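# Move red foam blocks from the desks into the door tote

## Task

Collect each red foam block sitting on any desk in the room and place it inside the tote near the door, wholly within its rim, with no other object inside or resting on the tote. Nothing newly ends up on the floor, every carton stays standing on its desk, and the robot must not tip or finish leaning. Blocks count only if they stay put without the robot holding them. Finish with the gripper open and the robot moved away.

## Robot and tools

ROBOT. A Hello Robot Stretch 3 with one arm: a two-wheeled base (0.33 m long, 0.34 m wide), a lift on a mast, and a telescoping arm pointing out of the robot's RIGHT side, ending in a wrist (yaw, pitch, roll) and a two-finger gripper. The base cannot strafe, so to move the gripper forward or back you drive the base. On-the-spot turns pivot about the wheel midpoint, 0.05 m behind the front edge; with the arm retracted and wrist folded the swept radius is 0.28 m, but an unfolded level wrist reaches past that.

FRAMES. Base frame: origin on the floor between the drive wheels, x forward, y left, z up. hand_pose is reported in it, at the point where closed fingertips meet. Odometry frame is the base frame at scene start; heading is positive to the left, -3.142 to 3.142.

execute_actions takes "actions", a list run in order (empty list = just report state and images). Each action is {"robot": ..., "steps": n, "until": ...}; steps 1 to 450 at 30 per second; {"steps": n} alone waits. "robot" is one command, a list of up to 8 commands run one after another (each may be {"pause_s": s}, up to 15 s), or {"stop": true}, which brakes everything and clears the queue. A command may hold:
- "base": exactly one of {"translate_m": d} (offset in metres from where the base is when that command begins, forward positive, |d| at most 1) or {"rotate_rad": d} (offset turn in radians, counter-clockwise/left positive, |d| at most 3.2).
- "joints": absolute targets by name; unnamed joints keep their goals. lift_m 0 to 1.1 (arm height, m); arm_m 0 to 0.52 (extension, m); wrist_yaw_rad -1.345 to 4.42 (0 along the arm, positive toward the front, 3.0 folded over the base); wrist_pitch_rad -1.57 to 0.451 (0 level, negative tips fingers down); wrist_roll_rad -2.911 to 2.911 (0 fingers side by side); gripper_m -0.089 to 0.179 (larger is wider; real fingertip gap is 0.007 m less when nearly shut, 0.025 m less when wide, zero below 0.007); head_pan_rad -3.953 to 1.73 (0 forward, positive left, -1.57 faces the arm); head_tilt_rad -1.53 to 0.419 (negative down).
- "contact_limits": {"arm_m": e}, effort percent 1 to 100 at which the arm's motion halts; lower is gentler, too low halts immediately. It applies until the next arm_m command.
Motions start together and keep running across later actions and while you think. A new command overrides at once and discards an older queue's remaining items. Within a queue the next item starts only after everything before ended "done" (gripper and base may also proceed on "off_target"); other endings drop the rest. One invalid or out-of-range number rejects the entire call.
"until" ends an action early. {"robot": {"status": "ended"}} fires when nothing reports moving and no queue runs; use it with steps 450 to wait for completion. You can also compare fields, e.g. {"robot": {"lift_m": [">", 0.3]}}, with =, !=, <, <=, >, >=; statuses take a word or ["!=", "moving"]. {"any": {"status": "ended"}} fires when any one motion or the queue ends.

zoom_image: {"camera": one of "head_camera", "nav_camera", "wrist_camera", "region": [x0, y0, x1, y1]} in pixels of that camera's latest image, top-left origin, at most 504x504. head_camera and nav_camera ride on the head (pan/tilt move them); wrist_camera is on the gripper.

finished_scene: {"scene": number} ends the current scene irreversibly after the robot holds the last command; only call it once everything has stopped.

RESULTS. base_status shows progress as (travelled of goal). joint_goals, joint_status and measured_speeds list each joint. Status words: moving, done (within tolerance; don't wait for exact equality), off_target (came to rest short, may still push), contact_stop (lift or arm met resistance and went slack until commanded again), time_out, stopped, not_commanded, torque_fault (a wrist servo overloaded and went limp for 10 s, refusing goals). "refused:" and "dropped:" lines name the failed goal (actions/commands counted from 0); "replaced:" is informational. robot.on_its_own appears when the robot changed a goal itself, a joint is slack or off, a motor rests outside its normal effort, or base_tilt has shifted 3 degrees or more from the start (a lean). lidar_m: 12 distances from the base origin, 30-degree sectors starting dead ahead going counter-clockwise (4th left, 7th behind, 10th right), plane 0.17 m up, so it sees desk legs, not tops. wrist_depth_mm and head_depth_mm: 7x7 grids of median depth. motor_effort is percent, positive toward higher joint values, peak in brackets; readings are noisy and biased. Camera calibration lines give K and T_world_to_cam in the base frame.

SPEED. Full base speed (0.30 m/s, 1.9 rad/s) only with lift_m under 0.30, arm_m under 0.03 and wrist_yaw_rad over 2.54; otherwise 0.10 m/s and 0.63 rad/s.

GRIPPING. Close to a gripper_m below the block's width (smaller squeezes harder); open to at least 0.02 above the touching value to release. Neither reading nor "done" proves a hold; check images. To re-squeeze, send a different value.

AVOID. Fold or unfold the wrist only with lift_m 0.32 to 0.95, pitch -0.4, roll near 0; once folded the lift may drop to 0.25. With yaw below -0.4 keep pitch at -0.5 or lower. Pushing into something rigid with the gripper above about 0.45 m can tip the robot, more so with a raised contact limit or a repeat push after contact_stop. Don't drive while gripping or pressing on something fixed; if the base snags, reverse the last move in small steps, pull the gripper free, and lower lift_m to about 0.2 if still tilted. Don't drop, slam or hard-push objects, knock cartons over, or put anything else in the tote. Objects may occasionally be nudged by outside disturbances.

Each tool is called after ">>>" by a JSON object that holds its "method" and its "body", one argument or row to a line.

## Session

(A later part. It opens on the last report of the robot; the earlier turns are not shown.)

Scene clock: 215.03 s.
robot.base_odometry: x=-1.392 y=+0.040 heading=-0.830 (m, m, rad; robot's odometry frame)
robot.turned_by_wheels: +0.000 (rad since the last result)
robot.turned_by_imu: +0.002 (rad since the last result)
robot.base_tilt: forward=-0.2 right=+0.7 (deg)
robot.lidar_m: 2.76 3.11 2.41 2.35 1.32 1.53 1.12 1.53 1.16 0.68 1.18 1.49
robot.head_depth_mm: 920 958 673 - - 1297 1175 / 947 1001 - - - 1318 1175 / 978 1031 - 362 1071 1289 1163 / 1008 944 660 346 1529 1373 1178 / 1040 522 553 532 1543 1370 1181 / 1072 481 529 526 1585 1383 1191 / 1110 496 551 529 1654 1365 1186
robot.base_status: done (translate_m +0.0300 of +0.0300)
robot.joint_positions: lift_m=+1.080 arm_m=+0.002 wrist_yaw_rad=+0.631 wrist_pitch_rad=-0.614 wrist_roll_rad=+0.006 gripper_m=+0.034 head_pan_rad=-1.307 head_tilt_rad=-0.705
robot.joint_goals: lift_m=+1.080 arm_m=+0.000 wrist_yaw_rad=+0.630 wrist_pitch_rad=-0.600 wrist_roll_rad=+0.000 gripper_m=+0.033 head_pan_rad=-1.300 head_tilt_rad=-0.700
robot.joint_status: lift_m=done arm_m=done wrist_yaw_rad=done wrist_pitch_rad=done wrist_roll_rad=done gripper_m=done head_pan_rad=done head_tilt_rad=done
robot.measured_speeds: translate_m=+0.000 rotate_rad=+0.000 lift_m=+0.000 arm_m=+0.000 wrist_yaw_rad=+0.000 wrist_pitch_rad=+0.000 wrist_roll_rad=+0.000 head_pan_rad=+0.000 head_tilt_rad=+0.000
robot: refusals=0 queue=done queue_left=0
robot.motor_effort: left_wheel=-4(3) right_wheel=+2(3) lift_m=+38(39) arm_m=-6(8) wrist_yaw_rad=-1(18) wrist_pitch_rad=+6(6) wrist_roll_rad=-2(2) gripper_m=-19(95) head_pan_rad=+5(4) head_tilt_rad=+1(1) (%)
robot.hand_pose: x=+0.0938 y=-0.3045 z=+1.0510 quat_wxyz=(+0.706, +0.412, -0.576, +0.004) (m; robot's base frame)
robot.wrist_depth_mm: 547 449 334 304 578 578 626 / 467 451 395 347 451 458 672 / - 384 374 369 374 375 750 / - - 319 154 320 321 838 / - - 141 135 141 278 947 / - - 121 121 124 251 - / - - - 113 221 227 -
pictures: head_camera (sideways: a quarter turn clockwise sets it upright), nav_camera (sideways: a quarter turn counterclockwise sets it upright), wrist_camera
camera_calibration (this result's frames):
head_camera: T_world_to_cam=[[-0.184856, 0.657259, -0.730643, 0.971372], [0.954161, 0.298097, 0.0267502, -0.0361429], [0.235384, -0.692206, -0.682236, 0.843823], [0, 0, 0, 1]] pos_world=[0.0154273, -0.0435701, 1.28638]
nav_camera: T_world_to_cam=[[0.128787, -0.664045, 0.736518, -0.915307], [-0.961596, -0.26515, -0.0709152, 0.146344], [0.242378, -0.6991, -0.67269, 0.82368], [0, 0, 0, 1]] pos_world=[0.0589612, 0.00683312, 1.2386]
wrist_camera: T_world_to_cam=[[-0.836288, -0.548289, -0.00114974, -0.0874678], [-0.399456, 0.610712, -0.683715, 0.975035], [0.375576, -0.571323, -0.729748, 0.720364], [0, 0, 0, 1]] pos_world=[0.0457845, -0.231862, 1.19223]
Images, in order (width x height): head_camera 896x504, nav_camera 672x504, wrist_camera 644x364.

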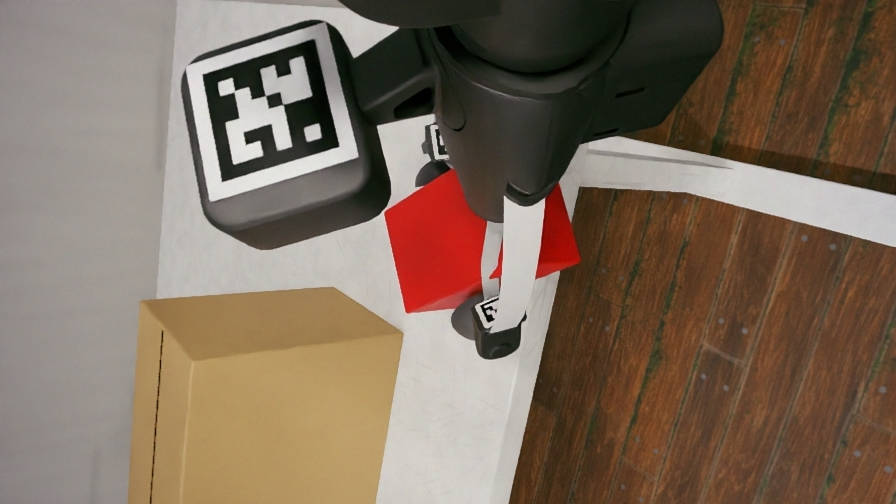

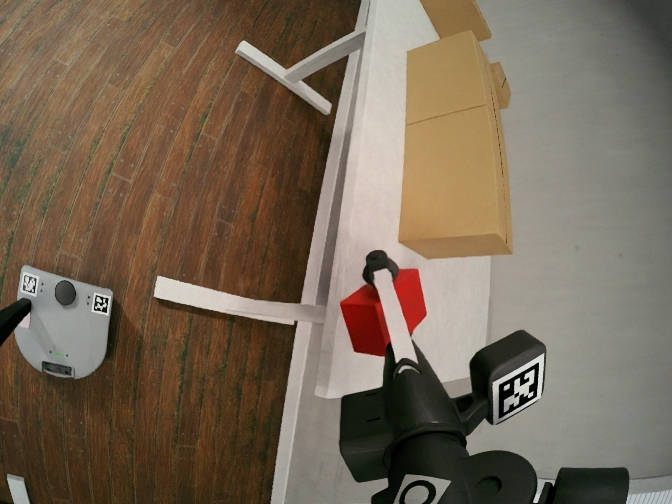

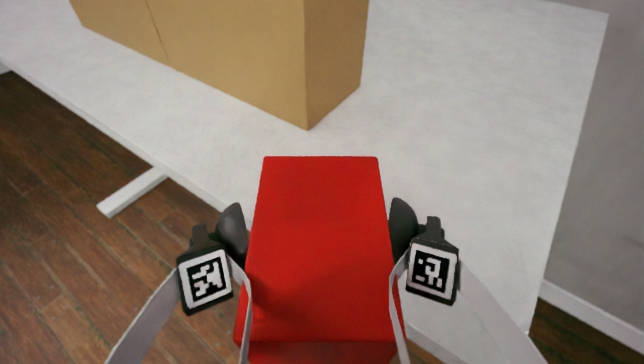

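>>> {"method": "execute_actions", "body": {
  "actions": [
    {"robot":[{"base":{"translate_m":-0.1},"joints":{"lift_m":1.1,"wrist_yaw_rad":1.35,"wrist_pitch_rad":-0.4,"head_pan_rad":-2.6,"head_tilt_rad":-0.5}},{"joints":{"arm_m":0.5}}],"steps":450,"until":{"robot":{"status":"ended"}}}
  ]
}}

Scene clock: 235.97 s.
robot.base_odometry: x=-1.459 y=+0.114 heading=-0.830 (m, m, rad; robot's odometry frame)
robot.turned_by_wheels: +0.000 (rad since the last result)
robot.turned_by_imu: +0.001 (rad since the last result)
robot.base_tilt: forward=-0.1 right=+1.0 (deg)
robot.lidar_m: 2.87 3.22 2.45 2.35 1.25 1.03 1.02 1.53 1.15 0.69 0.70 1.58
robot.head_depth_mm: - - - 1642 1768 1561 1297 / - - - 1766 1862 1556 1294 / - - - 1885 1955 1581 1298 / - - - 2014 1982 1568 1304 / - - 1712 1807 1912 1576 1311 / - - 1490 1584 1709 1568 1318 / - - 1322 1417 1510 1547 1316
robot.base_status: done (translate_m -0.1000 of -0.1000)
robot.joint_positions: lift_m=+1.100 arm_m=+0.500 wrist_yaw_rad=+1.349 wrist_pitch_rad=-0.422 wrist_roll_rad=+0.006 gripper_m=+0.034 head_pan_rad=-2.593 head_tilt_rad=-0.507
robot.joint_goals: lift_m=+1.100 arm_m=+0.500 wrist_yaw_rad=+1.350 wrist_pitch_rad=-0.400 wrist_roll_rad=+0.000 gripper_m=+0.033 head_pan_rad=-2.600 head_tilt_rad=-0.500
robot.joint_status: lift_m=done arm_m=done wrist_yaw_rad=done wrist_pitch_rad=done wrist_roll_rad=done gripper_m=done head_pan_rad=done head_tilt_rad=done
robot.measured_speeds: translate_m=+0.000 rotate_rad=+0.000 lift_m=+0.000 arm_m=+0.000 wrist_yaw_rad=+0.000 wrist_pitch_rad=+0.000 wrist_roll_rad=+0.000 head_pan_rad=+0.000 head_tilt_rad=+0.000
robot: refusals=0 queue=done queue_left=0
robot.motor_effort: left_wheel=-3(10) right_wheel=+3(4) lift_m=+38(38) arm_m=+4(5) wrist_yaw_rad=+1(2) wrist_pitch_rad=+8(8) wrist_roll_rad=-2(2) gripper_m=-19(19) head_pan_rad=-5(58) head_tilt_rad=+2(14) (%)
robot.hand_pose: x=+0.1971 y=-0.6939 z=+1.1116 quat_wxyz=(+0.631, +0.548, -0.449, +0.315) (m; robot's base frame)
robot.wrist_depth_mm: - 465 672 852 916 585 424 / 295 309 712 766 802 598 435 / 221 256 584 584 582 557 440 / 240 260 440 155 458 457 437 / 263 287 141 135 141 376 373 / 303 309 121 121 125 317 321 / 278 279 268 113 267 276 275
pictures: head_camera (sideways: a quarter turn clockwise sets it upright), nav_camera (sideways: a quarter turn counterclockwise sets it upright), wrist_camera
camera_calibration (this result's frames):
head_camera: T_world_to_cam=[[0.445364, 0.280384, -0.850315, 1.12353], [0.5579, -0.829699, 0.0186212, -0.0231485], [-0.700285, -0.482684, -0.525944, 0.646212], [0, 0, 0, 1]] pos_world=[-0.0349333, -0.0223106, 1.29566]
nav_camera: T_world_to_cam=[[-0.466774, -0.227959, 0.854492, -1.06547], [-0.536314, 0.841231, -0.0685451, 0.140682], [-0.7032, -0.490271, -0.514922, 0.624204], [0, 0, 0, 1]] pos_world=[0.0170574, -0.0552, 1.24149]
wrist_camera: T_world_to_cam=[[-0.267198, -0.963582, -0.0107423, -0.604141], [-0.561862, 0.16484, -0.810641, 1.15921], [0.78289, -0.210566, -0.585445, 0.512954], [0, 0, 0, 1]] pos_world=[0.0883024, -0.665212, 1.23352]
Images, in order (width x height): head_camera 896x504, nav_camera 672x504, wrist_camera 644x364.

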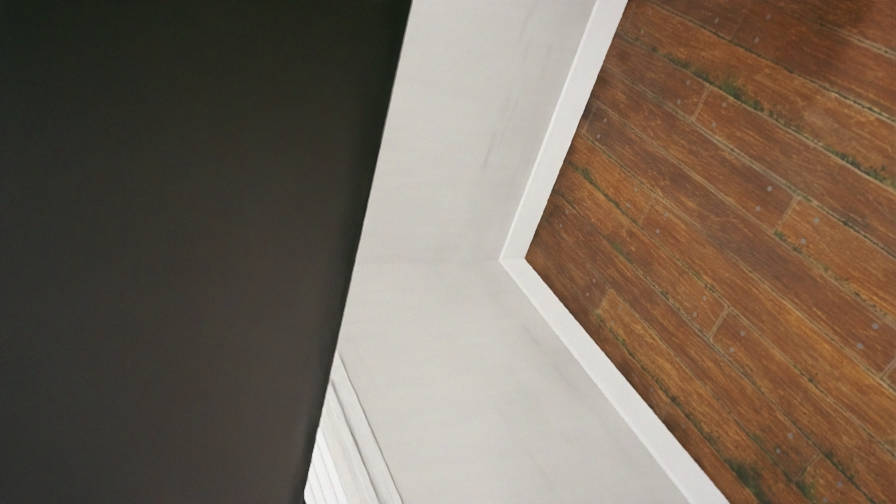

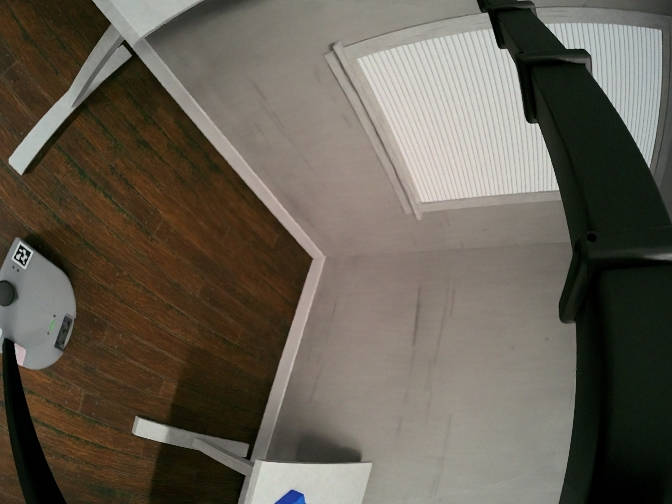

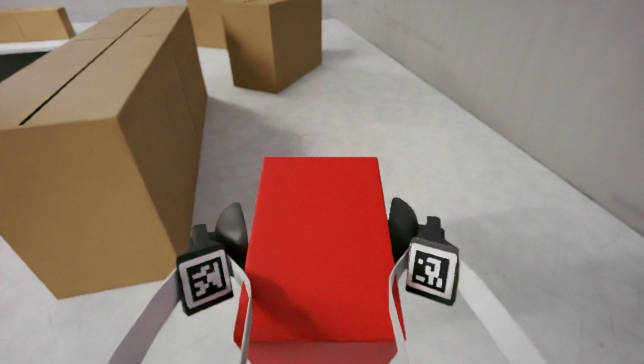

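>>> {"method": "execute_actions", "body": {
  "actions": [
    {"robot":[{"joints":{"arm_m":0.0}},{"joints":{"wrist_yaw_rad":2.0,"head_pan_rad":-1.57,"head_tilt_rad":-0.5},"base":{"rotate_rad":-1.57}}],"steps":450,"until":{"robot":{"status":"ended"}}}
  ]
}}

Scene clock: 260.80 s.
robot.base_odometry: x=-1.459 y=+0.114 heading=-2.400 (m, m, rad; robot's odometry frame)
robot.turned_by_wheels: -1.570 (rad since the last result)
robot.turned_by_imu: -1.575 (rad since the last result)
robot.base_tilt: forward=-0.2 right=+0.9 (deg)
robot.lidar_m: 0.69 0.70 1.58 2.86 3.50 2.45 2.35 1.25 1.03 1.02 1.52 1.15
robot.head_depth_mm: - - - - - 1461 1297 / - - - - - - 1292 / - - - - - - - / 1254 1353 - - 1789 - - / 1266 1371 1493 1680 1845 - - / 1269 1388 1522 1689 1860 - - / 1274 1392 1546 1698 1873 - -
robot.base_status: done (rotate_rad -1.5699 of -1.5700)
robot.joint_positions: lift_m=+1.100 arm_m=+0.002 wrist_yaw_rad=+1.999 wrist_pitch_rad=-0.421 wrist_roll_rad=+0.006 gripper_m=+0.034 head_pan_rad=-1.577 head_tilt_rad=-0.507
robot.joint_goals: lift_m=+1.100 arm_m=+0.000 wrist_yaw_rad=+2.000 wrist_pitch_rad=-0.400 wrist_roll_rad=+0.000 gripper_m=+0.033 head_pan_rad=-1.570 head_tilt_rad=-0.500
robot.joint_status: lift_m=done arm_m=done wrist_yaw_rad=done wrist_pitch_rad=done wrist_roll_rad=done gripper_m=done head_pan_rad=done head_tilt_rad=done
robot.measured_speeds: translate_m=+0.000 rotate_rad=+0.000 lift_m=+0.000 arm_m=+0.000 wrist_yaw_rad=+0.000 wrist_pitch_rad=+0.000 wrist_roll_rad=+0.000 head_pan_rad=+0.000 head_tilt_rad=+0.000
robot: refusals=0 queue=done queue_left=0
robot.motor_effort: left_wheel=+4(9) right_wheel=-3(7) lift_m=+38(38) arm_m=-5(8) wrist_yaw_rad=+1(2) wrist_pitch_rad=+8(8) wrist_roll_rad=-2(2) gripper_m=-19(19) head_pan_rad=+4(57) head_tilt_rad=+3(2) (%)
robot.hand_pose: x=+0.1825 y=-0.0537 z=+1.1116 quat_wxyz=(+0.498, +0.663, -0.251, +0.500) (m; robot's base frame)
robot.wrist_depth_mm: 601 529 - - 953 840 758 / 672 558 644 830 992 911 821 / 628 586 583 625 - 997 880 / - - 464 155 - - 967 / - - 140 136 141 - - / - - 121 120 124 - - / - - - 113 - - -
pictures: head_camera (sideways: a quarter turn clockwise sets it upright), nav_camera (sideways: a quarter turn counterclockwise sets it upright), wrist_camera
camera_calibration (this result's frames):
head_camera: T_world_to_cam=[[-0.00371198, 0.526156, -0.85038, 1.12636], [0.999137, 0.037136, 0.0186159, -0.0258331], [0.0413746, -0.849577, -0.52584, 0.641552], [0, 0, 0, 1]] pos_world=[0.00344788, -0.0466319, 1.29566]
nav_camera: T_world_to_cam=[[-0.052128, -0.516736, 0.854556, -1.06808], [-0.997567, -0.0127191, -0.0685428, 0.143493], [0.0462878, -0.85605, -0.514816, 0.619495], [0, 0, 0, 1]] pos_world=[0.0587919, -0.0197727, 1.2415]
wrist_camera: T_world_to_cam=[[0.369805, -0.929047, -0.0107529, -0.105541], [-0.547069, -0.208376, -0.810737, 1.02286], [0.750972, 0.305697, -0.585312, 0.692616], [0, 0, 0, 1]] pos_world=[0.0784714, -0.0966426, 1.23354]
Images, in order (width x height): head_camera 896x504, nav_camera 672x504, wrist_camera 644x364.

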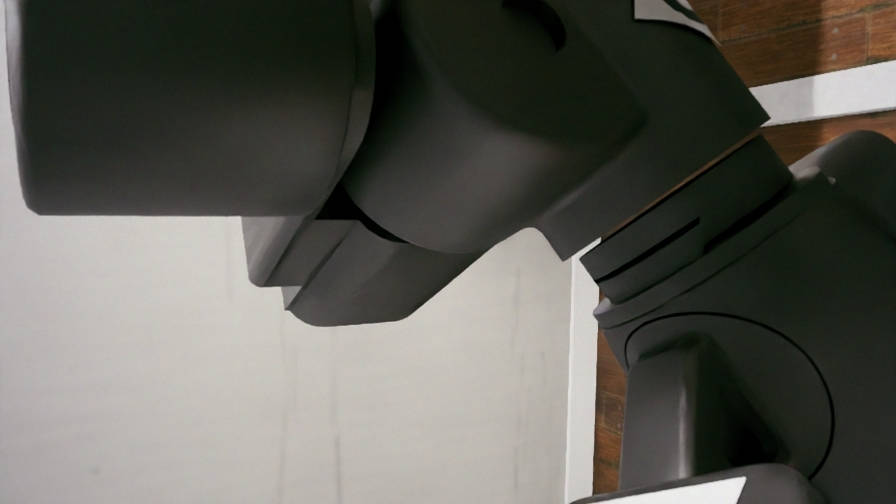

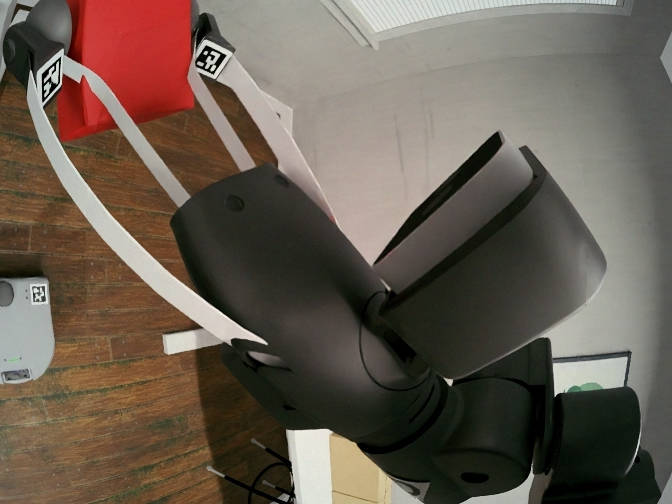

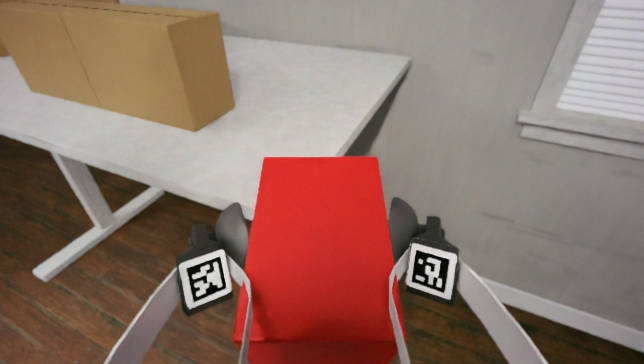

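>>> {"method": "execute_actions", "body": {
  "actions": [
    {"robot":[{"joints":{"wrist_yaw_rad":-0.6,"wrist_pitch_rad":-0.5,"head_pan_rad":-2.2,"head_tilt_rad":-0.4},"base":{"translate_m":0.15}},{"joints":{"arm_m":0.5}}],"steps":450,"until":{"robot":{"status":"ended"}}}
  ]
}}

Scene clock: 278.97 s.
robot.base_odometry: x=-1.570 y=+0.013 heading=-2.400 (m, m, rad; robot's odometry frame)
robot.turned_by_wheels: +0.000 (rad since the last result)
robot.turned_by_imu: +0.003 (rad since the last result)
robot.base_tilt: forward=-0.2 right=+0.9 (deg)
robot.lidar_m: 0.97 0.55 1.46 2.87 3.47 2.58 2.49 1.37 1.07 1.50 1.32 1.00
robot.head_depth_mm: - - - 1276 2047 1671 1396 / - - - 1209 1156 1729 1398 / - - - 1130 1098 1714 1403 / - - - 1371 1006 1734 1397 / 1366 - 1620 1466 973 1582 1367 / 1293 - 1514 1467 1064 1633 1403 / 1250 - 1428 1468 1635 1677 1405
robot.base_status: done (translate_m +0.1500 of +0.1500)
robot.joint_positions: lift_m=+1.100 arm_m=+0.500 wrist_yaw_rad=-0.599 wrist_pitch_rad=-0.516 wrist_roll_rad=+0.005 gripper_m=+0.034 head_pan_rad=-2.193 head_tilt_rad=-0.409
robot.joint_goals: lift_m=+1.100 arm_m=+0.500 wrist_yaw_rad=-0.600 wrist_pitch_rad=-0.500 wrist_roll_rad=+0.000 gripper_m=+0.033 head_pan_rad=-2.200 head_tilt_rad=-0.400
robot.joint_status: lift_m=done arm_m=done wrist_yaw_rad=done wrist_pitch_rad=done wrist_roll_rad=done gripper_m=done head_pan_rad=done head_tilt_rad=done
robot.measured_speeds: translate_m=+0.000 rotate_rad=+0.000 lift_m=+0.000 arm_m=+0.000 wrist_yaw_rad=+0.000 wrist_pitch_rad=+0.000 wrist_roll_rad=+0.000 head_pan_rad=+0.000 head_tilt_rad=+0.000
robot: refusals=0 queue=done queue_left=0
robot.motor_effort: left_wheel=+3(11) right_wheel=-4(5) lift_m=+38(37) arm_m=+4(4) wrist_yaw_rad=-1(3) wrist_pitch_rad=+6(9) wrist_roll_rad=-2(2) gripper_m=-19(19) head_pan_rad=-5(50) head_tilt_rad=+2(9) (%)
robot.hand_pose: x=-0.1406 y=-0.8187 z=+1.0911 quat_wxyz=(+0.598, -0.030, -0.708, -0.374) (m; robot's base frame)
robot.wrist_depth_mm: 565 632 719 873 - - - / 609 687 810 951 - - - / 666 759 874 921 929 872 605 / 710 830 956 155 749 640 709 / 775 925 141 136 141 644 634 / 872 - 120 120 125 545 555 / 987 - - 113 464 474 -
pictures: head_camera (sideways: a quarter turn clockwise sets it upright), nav_camera (sideways: a quarter turn counterclockwise sets it upright), wrist_camera
camera_calibration (this result's frames):
head_camera: T_world_to_cam=[[0.250789, 0.361553, -0.897989, 1.1869], [0.837842, -0.545727, 0.0142675, -0.0191902], [-0.484898, -0.755951, -0.439786, 0.532791], [0, 0, 0, 1]] pos_world=[-0.0232321, -0.0368343, 1.30041]
nav_camera: T_world_to_cam=[[-0.290705, -0.3213, 0.901253, -1.12753], [-0.825382, 0.560663, -0.0663541, 0.139602], [-0.483979, -0.763167, -0.428182, 0.510002], [0, 0, 0, 1]] pos_world=[0.0342759, -0.0513286, 1.24383]
wrist_camera: T_world_to_cam=[[-0.796805, 0.604216, -0.005095, 0.388099], [0.401201, 0.522737, -0.752186, 1.33809], [-0.451819, -0.601389, -0.658931, 0.325653], [0, 0, 0, 1]] pos_world=[-0.080468, -0.738121, 1.22305]
Images, in order (width x height): head_camera 896x504, nav_camera 672x504, wrist_camera 644x364.

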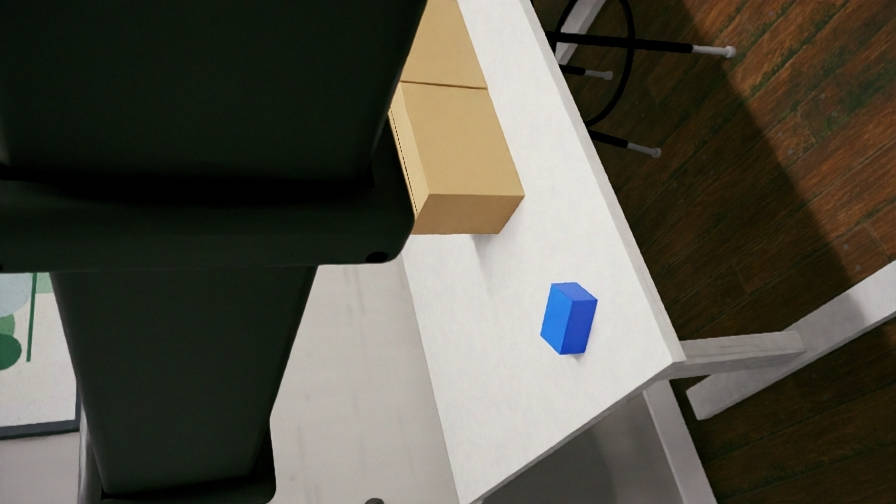

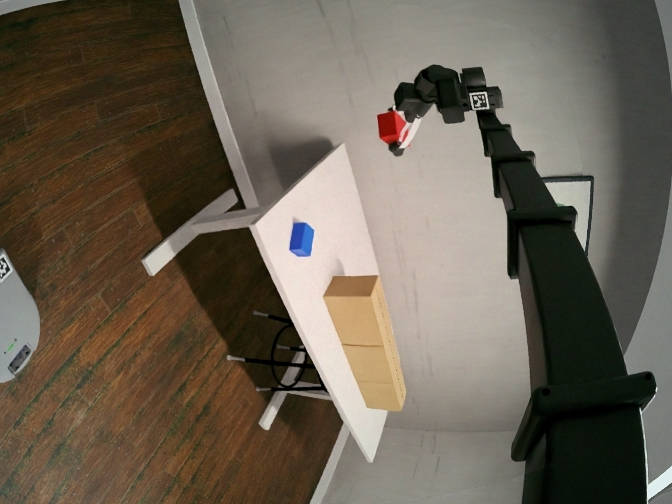

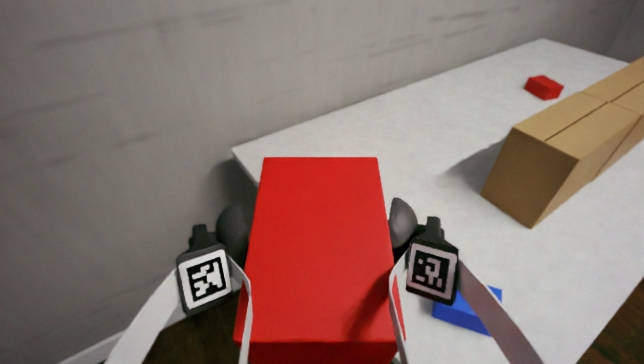

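>>> {"method": "execute_actions", "body": {
  "actions": [
    {"robot":[{"joints":{"arm_m":0.0}},{"joints":{"wrist_yaw_rad":0.5,"wrist_pitch_rad":-0.4,"lift_m":0.9},"base":{"translate_m":-0.3}},{"joints":{"wrist_yaw_rad":3.0}},{"joints":{"lift_m":0.29}},{"base":{"rotate_rad":2.345}},{"base":{"translate_m":0.92}},{"base":{"translate_m":0.9}},{"base":{"rotate_rad":2.365}}],"steps":450,"until":{"robot":{"status":"ended"}}},
    {"steps":450,"until":{"robot":{"status":"ended"}}},
    {"robot":{"joints":{"lift_m":0.6,"head_pan_rad":-1.57,"head_tilt_rad":-1.0}},"steps":450,"until":{"robot":{"status":"ended"}}},
    {"robot":{"joints":{"wrist_yaw_rad":0,"wrist_pitch_rad":-0.8}},"steps":450,"until":{"robot":{"status":"ended"}}}
  ]
}}

Scene clock: 346.63 s.
robot.base_odometry: x=+0.468 y=+0.115 heading=+2.310 (m, m, rad; robot's odometry frame)
robot.turned_by_wheels: +4.710 (rad since the last result)
robot.turned_by_imu: +4.739 (rad since the last result)
robot.base_tilt: forward=-0.1 right=+0.9 (deg)
robot.lidar_m: 2.18 2.57 2.36 2.11 2.70 1.99 1.57 1.66 1.21 1.18 1.03 1.58
robot.head_depth_mm: 1088 1279 1579 1501 1325 1239 - / 1103 1290 1589 1507 1351 - - / 1110 1318 1613 1523 1364 - - / 1112 1320 1620 1522 1318 1213 1127 / 1123 1327 1631 1536 1370 1218 1111 / 1130 1324 1647 1543 1356 1225 1117 / 1126 1296 1427 1511 1373 1234 1118
robot.base_status: done (rotate_rad +2.3649 of +2.3650)
robot.joint_positions: lift_m=+0.600 arm_m=+0.002 wrist_yaw_rad=+0.002 wrist_pitch_rad=-0.810 wrist_roll_rad=+0.004 gripper_m=+0.034 head_pan_rad=-1.577 head_tilt_rad=-0.988
robot.joint_goals: lift_m=+0.600 arm_m=+0.000 wrist_yaw_rad=+0.000 wrist_pitch_rad=-0.800 wrist_roll_rad=+0.000 gripper_m=+0.033 head_pan_rad=-1.570 head_tilt_rad=-1.000
robot.joint_status: lift_m=done arm_m=done wrist_yaw_rad=done wrist_pitch_rad=done wrist_roll_rad=done gripper_m=done head_pan_rad=done head_tilt_rad=done
robot.measured_speeds: translate_m=+0.000 rotate_rad=+0.000 lift_m=+0.000 arm_m=+0.000 wrist_yaw_rad=+0.000 wrist_pitch_rad=+0.000 wrist_roll_rad=+0.000 head_pan_rad=+0.000 head_tilt_rad=+0.000
robot: refusals=0 queue=done queue_left=0
robot.motor_effort: left_wheel=-5(14) right_wheel=+4(11) lift_m=+38(41) arm_m=-6(4) wrist_yaw_rad=-2(2) wrist_pitch_rad=+4(9) wrist_roll_rad=-2(2) gripper_m=-19(19) head_pan_rad=+3(50) head_tilt_rad=-4(24) (%)
robot.hand_pose: x=-0.0213 y=-0.3058 z=+0.5362 quat_wxyz=(+0.649, +0.279, -0.651, -0.279) (m; robot's base frame)
robot.wrist_depth_mm: 757 969 - - - - - / 863 942 - 989 - - - / 896 883 894 820 916 917 901 / 788 794 771 154 818 814 823 / 722 728 140 135 141 739 744 / 659 677 120 120 124 687 679 / 610 625 608 113 613 625 627
pictures: head_camera (sideways: a quarter turn clockwise sets it upright), nav_camera (sideways: a quarter turn counterclockwise sets it upright), wrist_camera
camera_calibration (this result's frames):
head_camera: T_world_to_cam=[[-0.00179481, 0.859826, -0.510584, 0.683533], [0.999049, 0.0237819, 0.036537, -0.0491463], [0.0435581, -0.510033, -0.859051, 1.0749], [0, 0, 0, 1]] pos_world=[0.0035057, -0.0383157, 1.27419]
nav_camera: T_world_to_cam=[[-0.0540646, -0.853377, 0.518484, -0.630103], [-0.997362, 0.0209584, -0.0695036, 0.144699], [0.0484461, -0.520874, -0.852258, 1.05836], [0, 0, 0, 1]] pos_world=[0.0589773, 0.0105231, 1.23875]
wrist_camera: T_world_to_cam=[[-0.998858, 0.046741, 0.00991922, -0.0124434], [0.0344189, 0.847829, -0.529152, 0.576727], [-0.0331429, -0.528206, -0.848469, 0.455347], [0, 0, 0, 1]] pos_world=[-0.017188, -0.247866, 0.691648]
Images, in order (width x height): head_camera 896x504, nav_camera 672x504, wrist_camera 644x364.

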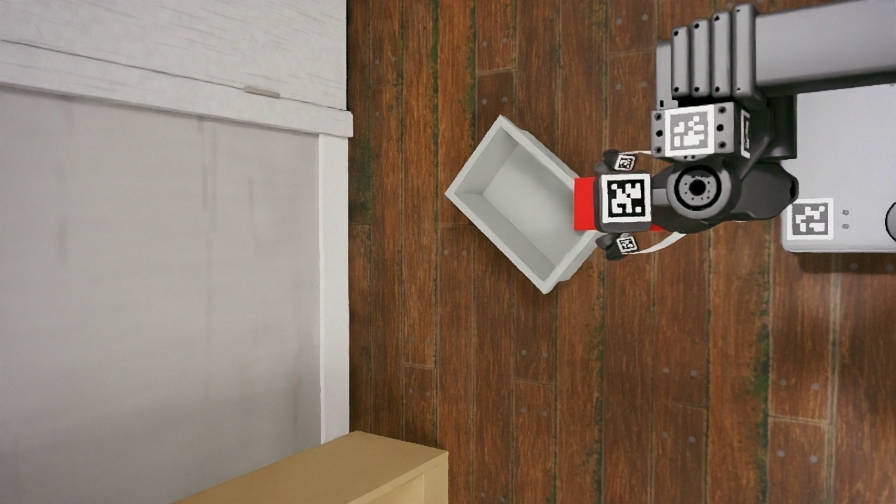

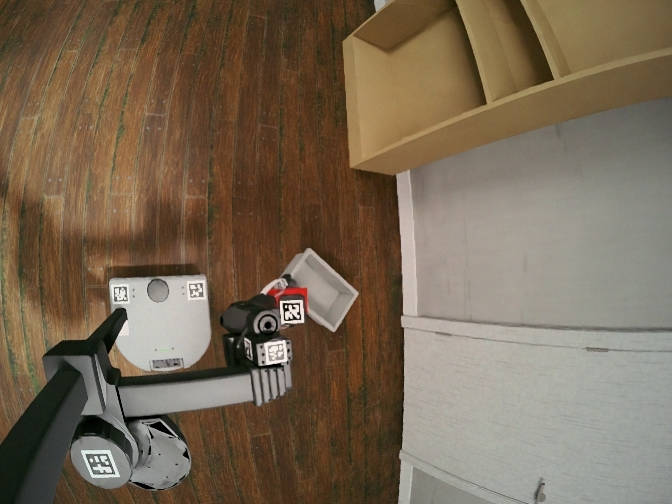

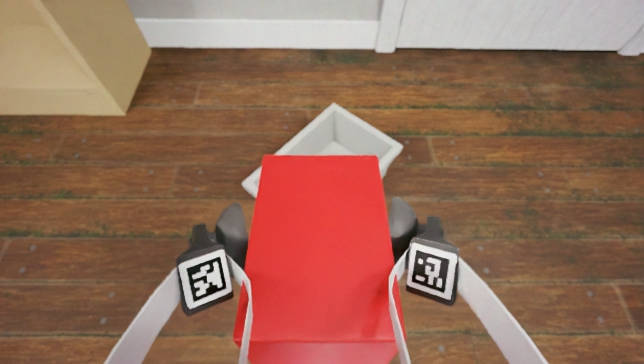

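>>> {"method": "execute_actions", "body": {
  "actions": [
    {"robot":[{"joints":{"wrist_pitch_rad":-1.4,"arm_m":0.385}},{"joints":{"lift_m":0.36}}],"steps":450,"until":{"robot":{"status":"ended"}}}
  ]
}}

Scene clock: 362.43 s.
robot.base_odometry: x=+0.468 y=+0.115 heading=+2.310 (m, m, rad; robot's odometry frame)
robot.turned_by_wheels: +0.000 (rad since the last result)
robot.turned_by_imu: +0.002 (rad since the last result)
robot.base_tilt: forward=-0.2 right=+0.9 (deg)
robot.lidar_m: 2.17 2.57 2.35 2.10 2.70 1.99 1.57 1.66 1.21 1.18 1.03 1.59
robot.head_depth_mm: 1086 1282 1572 1498 1332 1198 1113 / 1106 1300 1572 1500 1350 1207 - / 1114 1324 1609 - 1305 1213 - / 1111 1323 1626 1518 1312 1225 1120 / 1118 1336 1632 1539 1357 1224 1110 / 1118 1325 1631 1527 1380 1223 1115 / 1119 1306 1438 1500 1376 1229 1114
robot.base_status: done (rotate_rad +2.3649 of +2.3650)
robot.joint_positions: lift_m=+0.360 arm_m=+0.385 wrist_yaw_rad=+0.000 wrist_pitch_rad=-1.398 wrist_roll_rad=+0.004 gripper_m=+0.034 head_pan_rad=-1.577 head_tilt_rad=-0.988
robot.joint_goals: lift_m=+0.360 arm_m=+0.385 wrist_yaw_rad=+0.000 wrist_pitch_rad=-1.400 wrist_roll_rad=+0.000 gripper_m=+0.033 head_pan_rad=-1.570 head_tilt_rad=-1.000
robot.joint_status: lift_m=done arm_m=done wrist_yaw_rad=done wrist_pitch_rad=done wrist_roll_rad=done gripper_m=done head_pan_rad=done head_tilt_rad=done
robot.measured_speeds: translate_m=+0.000 rotate_rad=+0.000 lift_m=+0.000 arm_m=+0.000 wrist_yaw_rad=+0.000 wrist_pitch_rad=+0.000 wrist_roll_rad=+0.000 head_pan_rad=+0.000 head_tilt_rad=+0.000
robot: refusals=0 queue=done queue_left=0
robot.motor_effort: left_wheel=-4(5) right_wheel=+4(2) lift_m=+26(38) arm_m=+3(6) wrist_yaw_rad=+0(2) wrist_pitch_rad=+0(4) wrist_roll_rad=-2(2) gripper_m=-19(19) head_pan_rad=+5(3) head_tilt_rad=-4(4) (%)
robot.hand_pose: x=-0.0216 y=-0.5497 z=+0.2424 quat_wxyz=(+0.540, +0.454, -0.542, -0.457) (m; robot's base frame)
robot.wrist_depth_mm: 383 389 390 369 339 401 402 / 386 391 330 395 401 331 408 / 391 394 372 398 401 408 411 / 391 398 363 151 320 411 418 / 394 400 139 135 140 415 420 / 400 404 120 121 124 423 421 / 407 406 411 113 423 422 427
pictures: head_camera (sideways: a quarter turn clockwise sets it upright), nav_camera (sideways: a quarter turn counterclockwise sets it upright), wrist_camera
camera_calibration (this result's frames):
head_camera: T_world_to_cam=[[-0.00179512, 0.859826, -0.510584, 0.683533], [0.999049, 0.0237823, 0.036537, -0.0491463], [0.0435583, -0.510033, -0.859051, 1.0749], [0, 0, 0, 1]] pos_world=[0.00350571, -0.0383157, 1.27419]
nav_camera: T_world_to_cam=[[-0.0540643, -0.853376, 0.518484, -0.630103], [-0.997362, 0.0209581, -0.0695036, 0.144699], [0.0484463, -0.520874, -0.852258, 1.05836], [0, 0, 0, 1]] pos_world=[0.0589773, 0.0105231, 1.23875]
wrist_camera: T_world_to_cam=[[-0.998751, 0.035415, 0.0352428, -0.0107953], [0.0364994, 0.998865, 0.030617, 0.575486], [-0.0341185, 0.0318651, -0.99891, 0.42147], [0, 0, 0, 1]] pos_world=[-0.0174068, -0.58788, 0.403771]
Images, in order (width x height): head_camera 896x504, nav_camera 672x504, wrist_camera 644x364.

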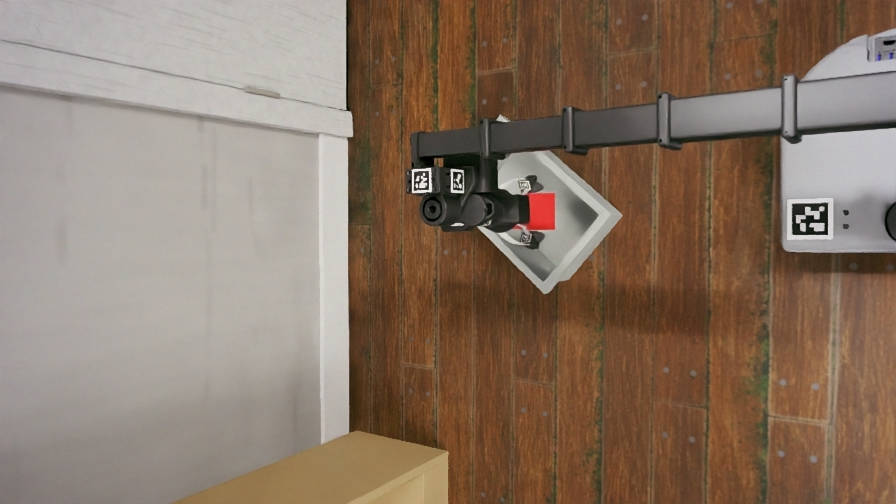

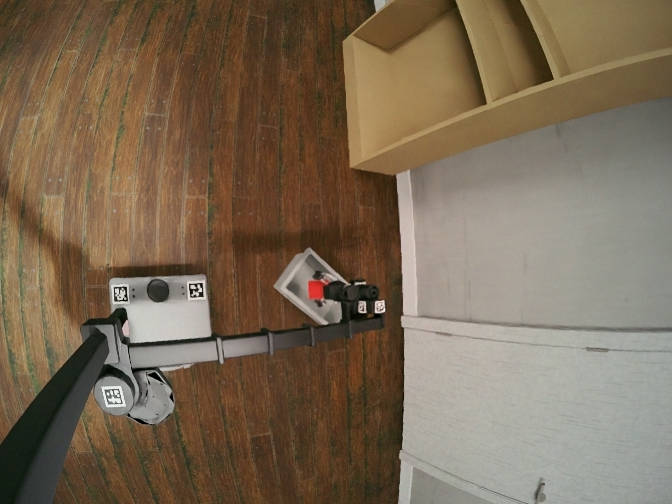

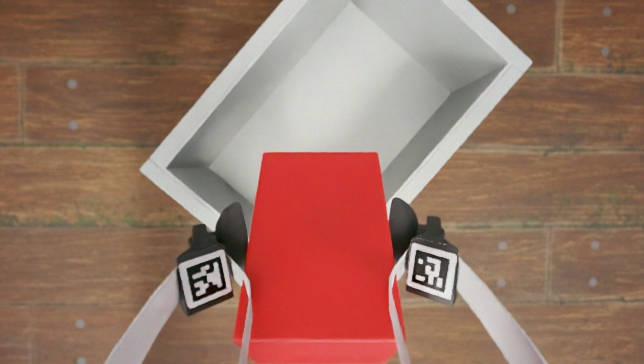

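>>> {"method": "execute_actions", "body": {
  "actions": [
    {"robot":[{"joints":{"arm_m":0.48}},{"joints":{"lift_m":0.31}}],"steps":450,"until":{"robot":{"status":"ended"}}}
  ]
}}

Scene clock: 370.37 s.
robot.base_odometry: x=+0.468 y=+0.115 heading=+2.310 (m, m, rad; robot's odometry frame)
robot.turned_by_wheels: +0.000 (rad since the last result)
robot.turned_by_imu: +0.001 (rad since the last result)
robot.base_tilt: forward=+0.0 right=+0.8 (deg)
robot.lidar_m: 2.17 2.58 2.35 2.11 2.70 1.99 1.57 1.66 1.21 0.64 1.03 1.59
robot.head_depth_mm: 1093 1277 1591 1497 1338 1205 1106 / 1098 1292 1565 1509 1341 1210 - / 1110 1323 1607 - 1321 1213 - / 1119 1314 1607 1522 1321 1222 1121 / 1117 1319 1633 1537 1377 1223 1105 / 1125 1339 1630 1534 1355 1221 1119 / 1126 1305 1430 1493 1370 1228 1121
robot.base_status: done (rotate_rad +2.3649 of +2.3650)
robot.joint_positions: lift_m=+0.310 arm_m=+0.480 wrist_yaw_rad=+0.000 wrist_pitch_rad=-1.399 wrist_roll_rad=+0.004 gripper_m=+0.034 head_pan_rad=-1.577 head_tilt_rad=-0.988
robot.joint_goals: lift_m=+0.310 arm_m=+0.480 wrist_yaw_rad=+0.000 wrist_pitch_rad=-1.400 wrist_roll_rad=+0.000 gripper_m=+0.033 head_pan_rad=-1.570 head_tilt_rad=-1.000
robot.joint_status: lift_m=done arm_m=done wrist_yaw_rad=done wrist_pitch_rad=done wrist_roll_rad=done gripper_m=done head_pan_rad=done head_tilt_rad=done
robot.measured_speeds: translate_m=+0.000 rotate_rad=+0.000 lift_m=+0.000 arm_m=+0.000 wrist_yaw_rad=+0.000 wrist_pitch_rad=+0.000 wrist_roll_rad=+0.000 head_pan_rad=+0.000 head_tilt_rad=+0.000
robot: refusals=0 queue=done queue_left=0
robot.motor_effort: left_wheel=-5(4) right_wheel=+4(4) lift_m=+25(25) arm_m=+4(4) wrist_yaw_rad=+0(0) wrist_pitch_rad=+1(0) wrist_roll_rad=-2(2) gripper_m=-19(19) head_pan_rad=+3(4) head_tilt_rad=-4(4) (%)
robot.hand_pose: x=-0.0216 y=-0.6447 z=+0.1924 quat_wxyz=(+0.540, +0.454, -0.542, -0.457) (m; robot's base frame)
robot.wrist_depth_mm: 337 339 340 342 255 351 353 / 338 340 345 308 267 351 356 / 342 343 348 347 349 248 359 / 343 347 233 152 353 269 363 / 348 348 139 134 139 259 365 / 350 259 121 120 124 366 369 / 353 355 238 114 240 374 372
pictures: head_camera (sideways: a quarter turn clockwise sets it upright), nav_camera (sideways: a quarter turn counterclockwise sets it upright), wrist_camera
camera_calibration (this result's frames):
head_camera: T_world_to_cam=[[-0.00179512, 0.859826, -0.510584, 0.683533], [0.999049, 0.0237823, 0.036537, -0.0491463], [0.0435583, -0.510033, -0.859051, 1.0749], [0, 0, 0, 1]] pos_world=[0.00350571, -0.0383157, 1.27419]
nav_camera: T_world_to_cam=[[-0.0540643, -0.853377, 0.518484, -0.630103], [-0.997362, 0.0209581, -0.0695036, 0.144699], [0.0484463, -0.520873, -0.852258, 1.05836], [0, 0, 0, 1]] pos_world=[0.0589773, 0.0105231, 1.23875]
wrist_camera: T_world_to_cam=[[-0.998751, 0.035408, 0.0352513, -0.00567693], [0.036501, 0.998857, 0.0308596, 0.671794], [-0.0341183, 0.0321078, -0.998902, 0.374699], [0, 0, 0, 1]] pos_world=[-0.0174069, -0.682856, 0.353757]
Images, in order (width x height): head_camera 896x504, nav_camera 672x504, wrist_camera 644x364.

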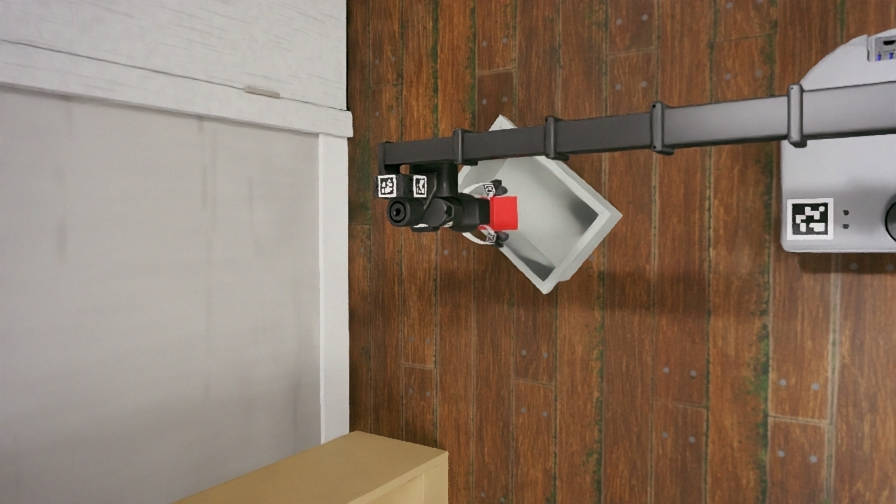

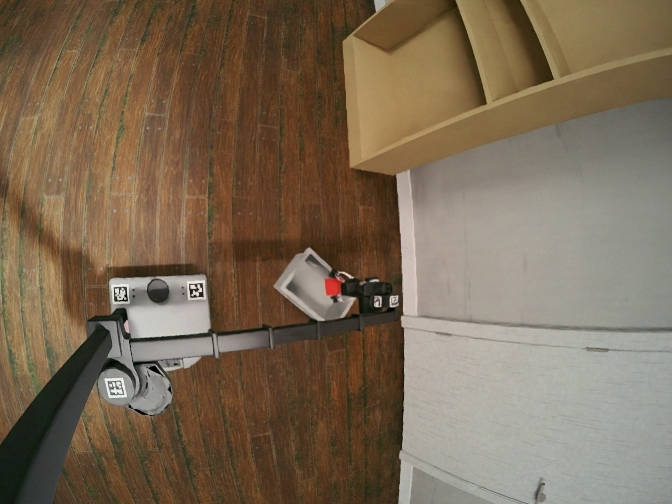

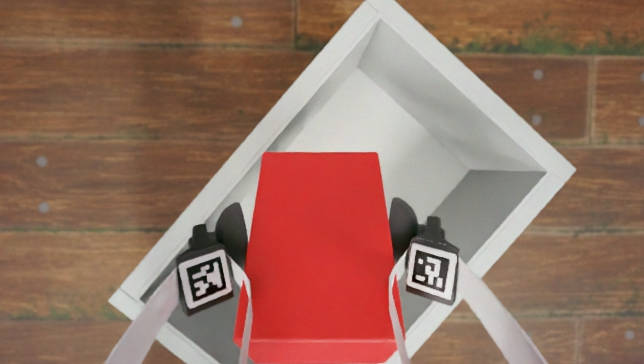

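>>> {"method": "execute_actions", "body": {
  "actions": [
    {"robot":[{"joints":{"arm_m":0.46,"lift_m":0.30}},{"joints":{"gripper_m":0.075}},{"pause_s":0.5},{"joints":{"lift_m":0.5}}],"steps":450,"until":{"robot":{"status":"ended"}}}
  ]
}}

Scene clock: 380.83 s.
robot.base_odometry: x=+0.468 y=+0.115 heading=+2.310 (m, m, rad; robot's odometry frame)
robot.turned_by_wheels: +0.000 (rad since the last result)
robot.turned_by_imu: +0.001 (rad since the last result)
robot.base_tilt: forward=-0.1 right=+1.0 (deg)
robot.lidar_m: 2.28 2.57 2.35 2.11 2.71 1.99 1.57 1.66 1.21 1.18 1.02 1.59
robot.head_depth_mm: 1094 1290 1572 1506 1334 1211 1094 / 1106 1295 1535 1525 1354 1190 - / 1115 1321 1472 1439 1321 1205 - / 1114 1325 1620 1502 1320 1223 1118 / 1116 1329 1628 1536 1352 1228 1112 / 1126 1328 1646 1534 1367 1233 1109 / 1124 1300 1423 1473 1370 1231 1120
robot.base_status: done (rotate_rad +2.3649 of +2.3650)
robot.joint_positions: lift_m=+0.500 arm_m=+0.460 wrist_yaw_rad=+0.000 wrist_pitch_rad=-1.399 wrist_roll_rad=+0.004 gripper_m=+0.075 head_pan_rad=-1.577 head_tilt_rad=-0.988
robot.joint_goals: lift_m=+0.500 arm_m=+0.460 wrist_yaw_rad=+0.000 wrist_pitch_rad=-1.400 wrist_roll_rad=+0.000 gripper_m=+0.075 head_pan_rad=-1.570 head_tilt_rad=-1.000
robot.joint_status: lift_m=done arm_m=done wrist_yaw_rad=done wrist_pitch_rad=done wrist_roll_rad=done gripper_m=done head_pan_rad=done head_tilt_rad=done
robot.measured_speeds: translate_m=+0.000 rotate_rad=+0.000 lift_m=+0.000 arm_m=+0.000 wrist_yaw_rad=+0.000 wrist_pitch_rad=+0.000 wrist_roll_rad=+0.000 head_pan_rad=+0.000 head_tilt_rad=+0.000
robot: refusals=0 queue=done queue_left=0
robot.motor_effort: left_wheel=-4(5) right_wheel=+3(3) lift_m=+38(39) arm_m=-6(5) wrist_yaw_rad=+0(0) wrist_pitch_rad=+0(0) wrist_roll_rad=-2(2) gripper_m=-1(73) head_pan_rad=+4(4) head_tilt_rad=-3(3) (%)
robot.hand_pose: x=-0.0216 y=-0.6254 z=+0.3818 quat_wxyz=(+0.540, +0.454, -0.542, -0.457) (m; robot's base frame)
robot.wrist_depth_mm: 520 522 528 528 537 536 551 / 520 523 531 538 533 546 551 / 531 537 538 537 533 550 552 / 536 539 543 162 526 556 560 / 535 539 148 140 430 562 572 / 546 551 123 123 129 561 574 / 546 549 552 115 566 570 577
pictures: head_camera (sideways: a quarter turn clockwise sets it upright), nav_camera (sideways: a quarter turn counterclockwise sets it upright), wrist_camera
camera_calibration (this result's frames):
head_camera: T_world_to_cam=[[-0.00179492, 0.859826, -0.510584, 0.683533], [0.999049, 0.023782, 0.036537, -0.0491463], [0.0435582, -0.510033, -0.859051, 1.0749], [0, 0, 0, 1]] pos_world=[0.0035057, -0.0383157, 1.27419]
nav_camera: T_world_to_cam=[[-0.0540645, -0.853377, 0.518484, -0.630103], [-0.997362, 0.0209583, -0.0695036, 0.144699], [0.0484462, -0.520874, -0.852258, 1.05836], [0, 0, 0, 1]] pos_world=[0.0589773, 0.0105231, 1.23875]
wrist_camera: T_world_to_cam=[[-0.998751, 0.0354038, 0.0352551, -0.0130411], [0.0365006, 0.998854, 0.0309681, 0.646686], [-0.0341183, 0.0322163, -0.998898, 0.563404], [0, 0, 0, 1]] pos_world=[-0.0174068, -0.663634, 0.543217]
Images, in order (width x height): head_camera 896x504, nav_camera 672x504, wrist_camera 644x364.

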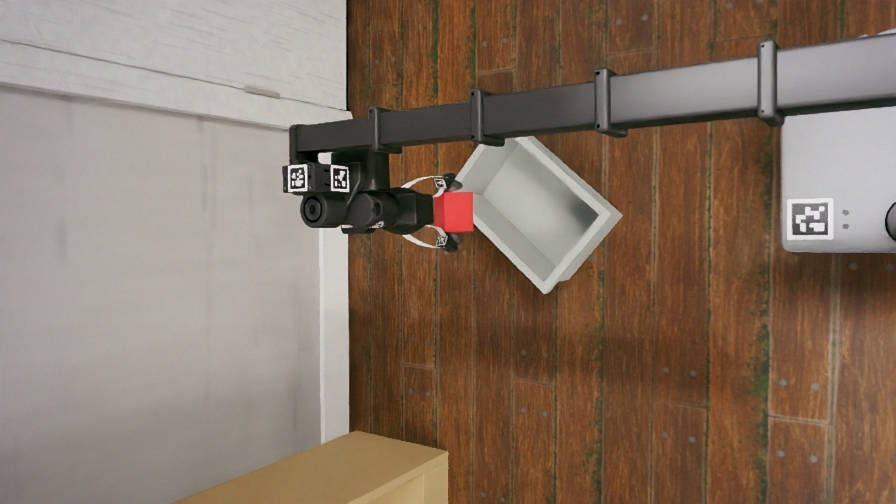

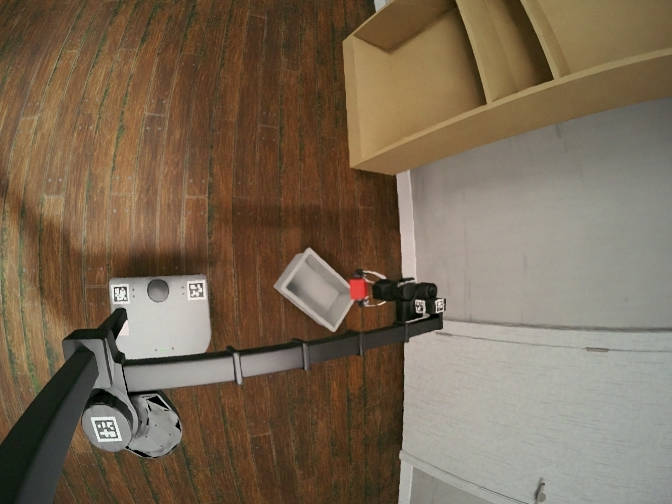

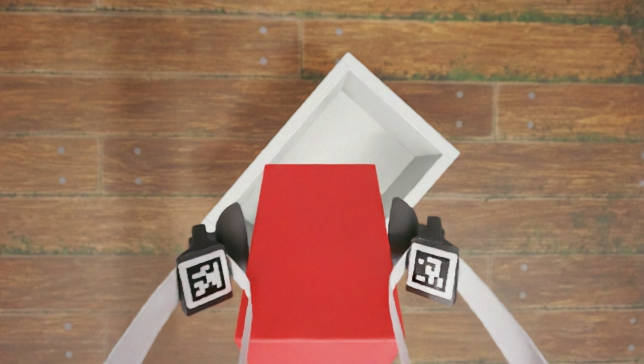

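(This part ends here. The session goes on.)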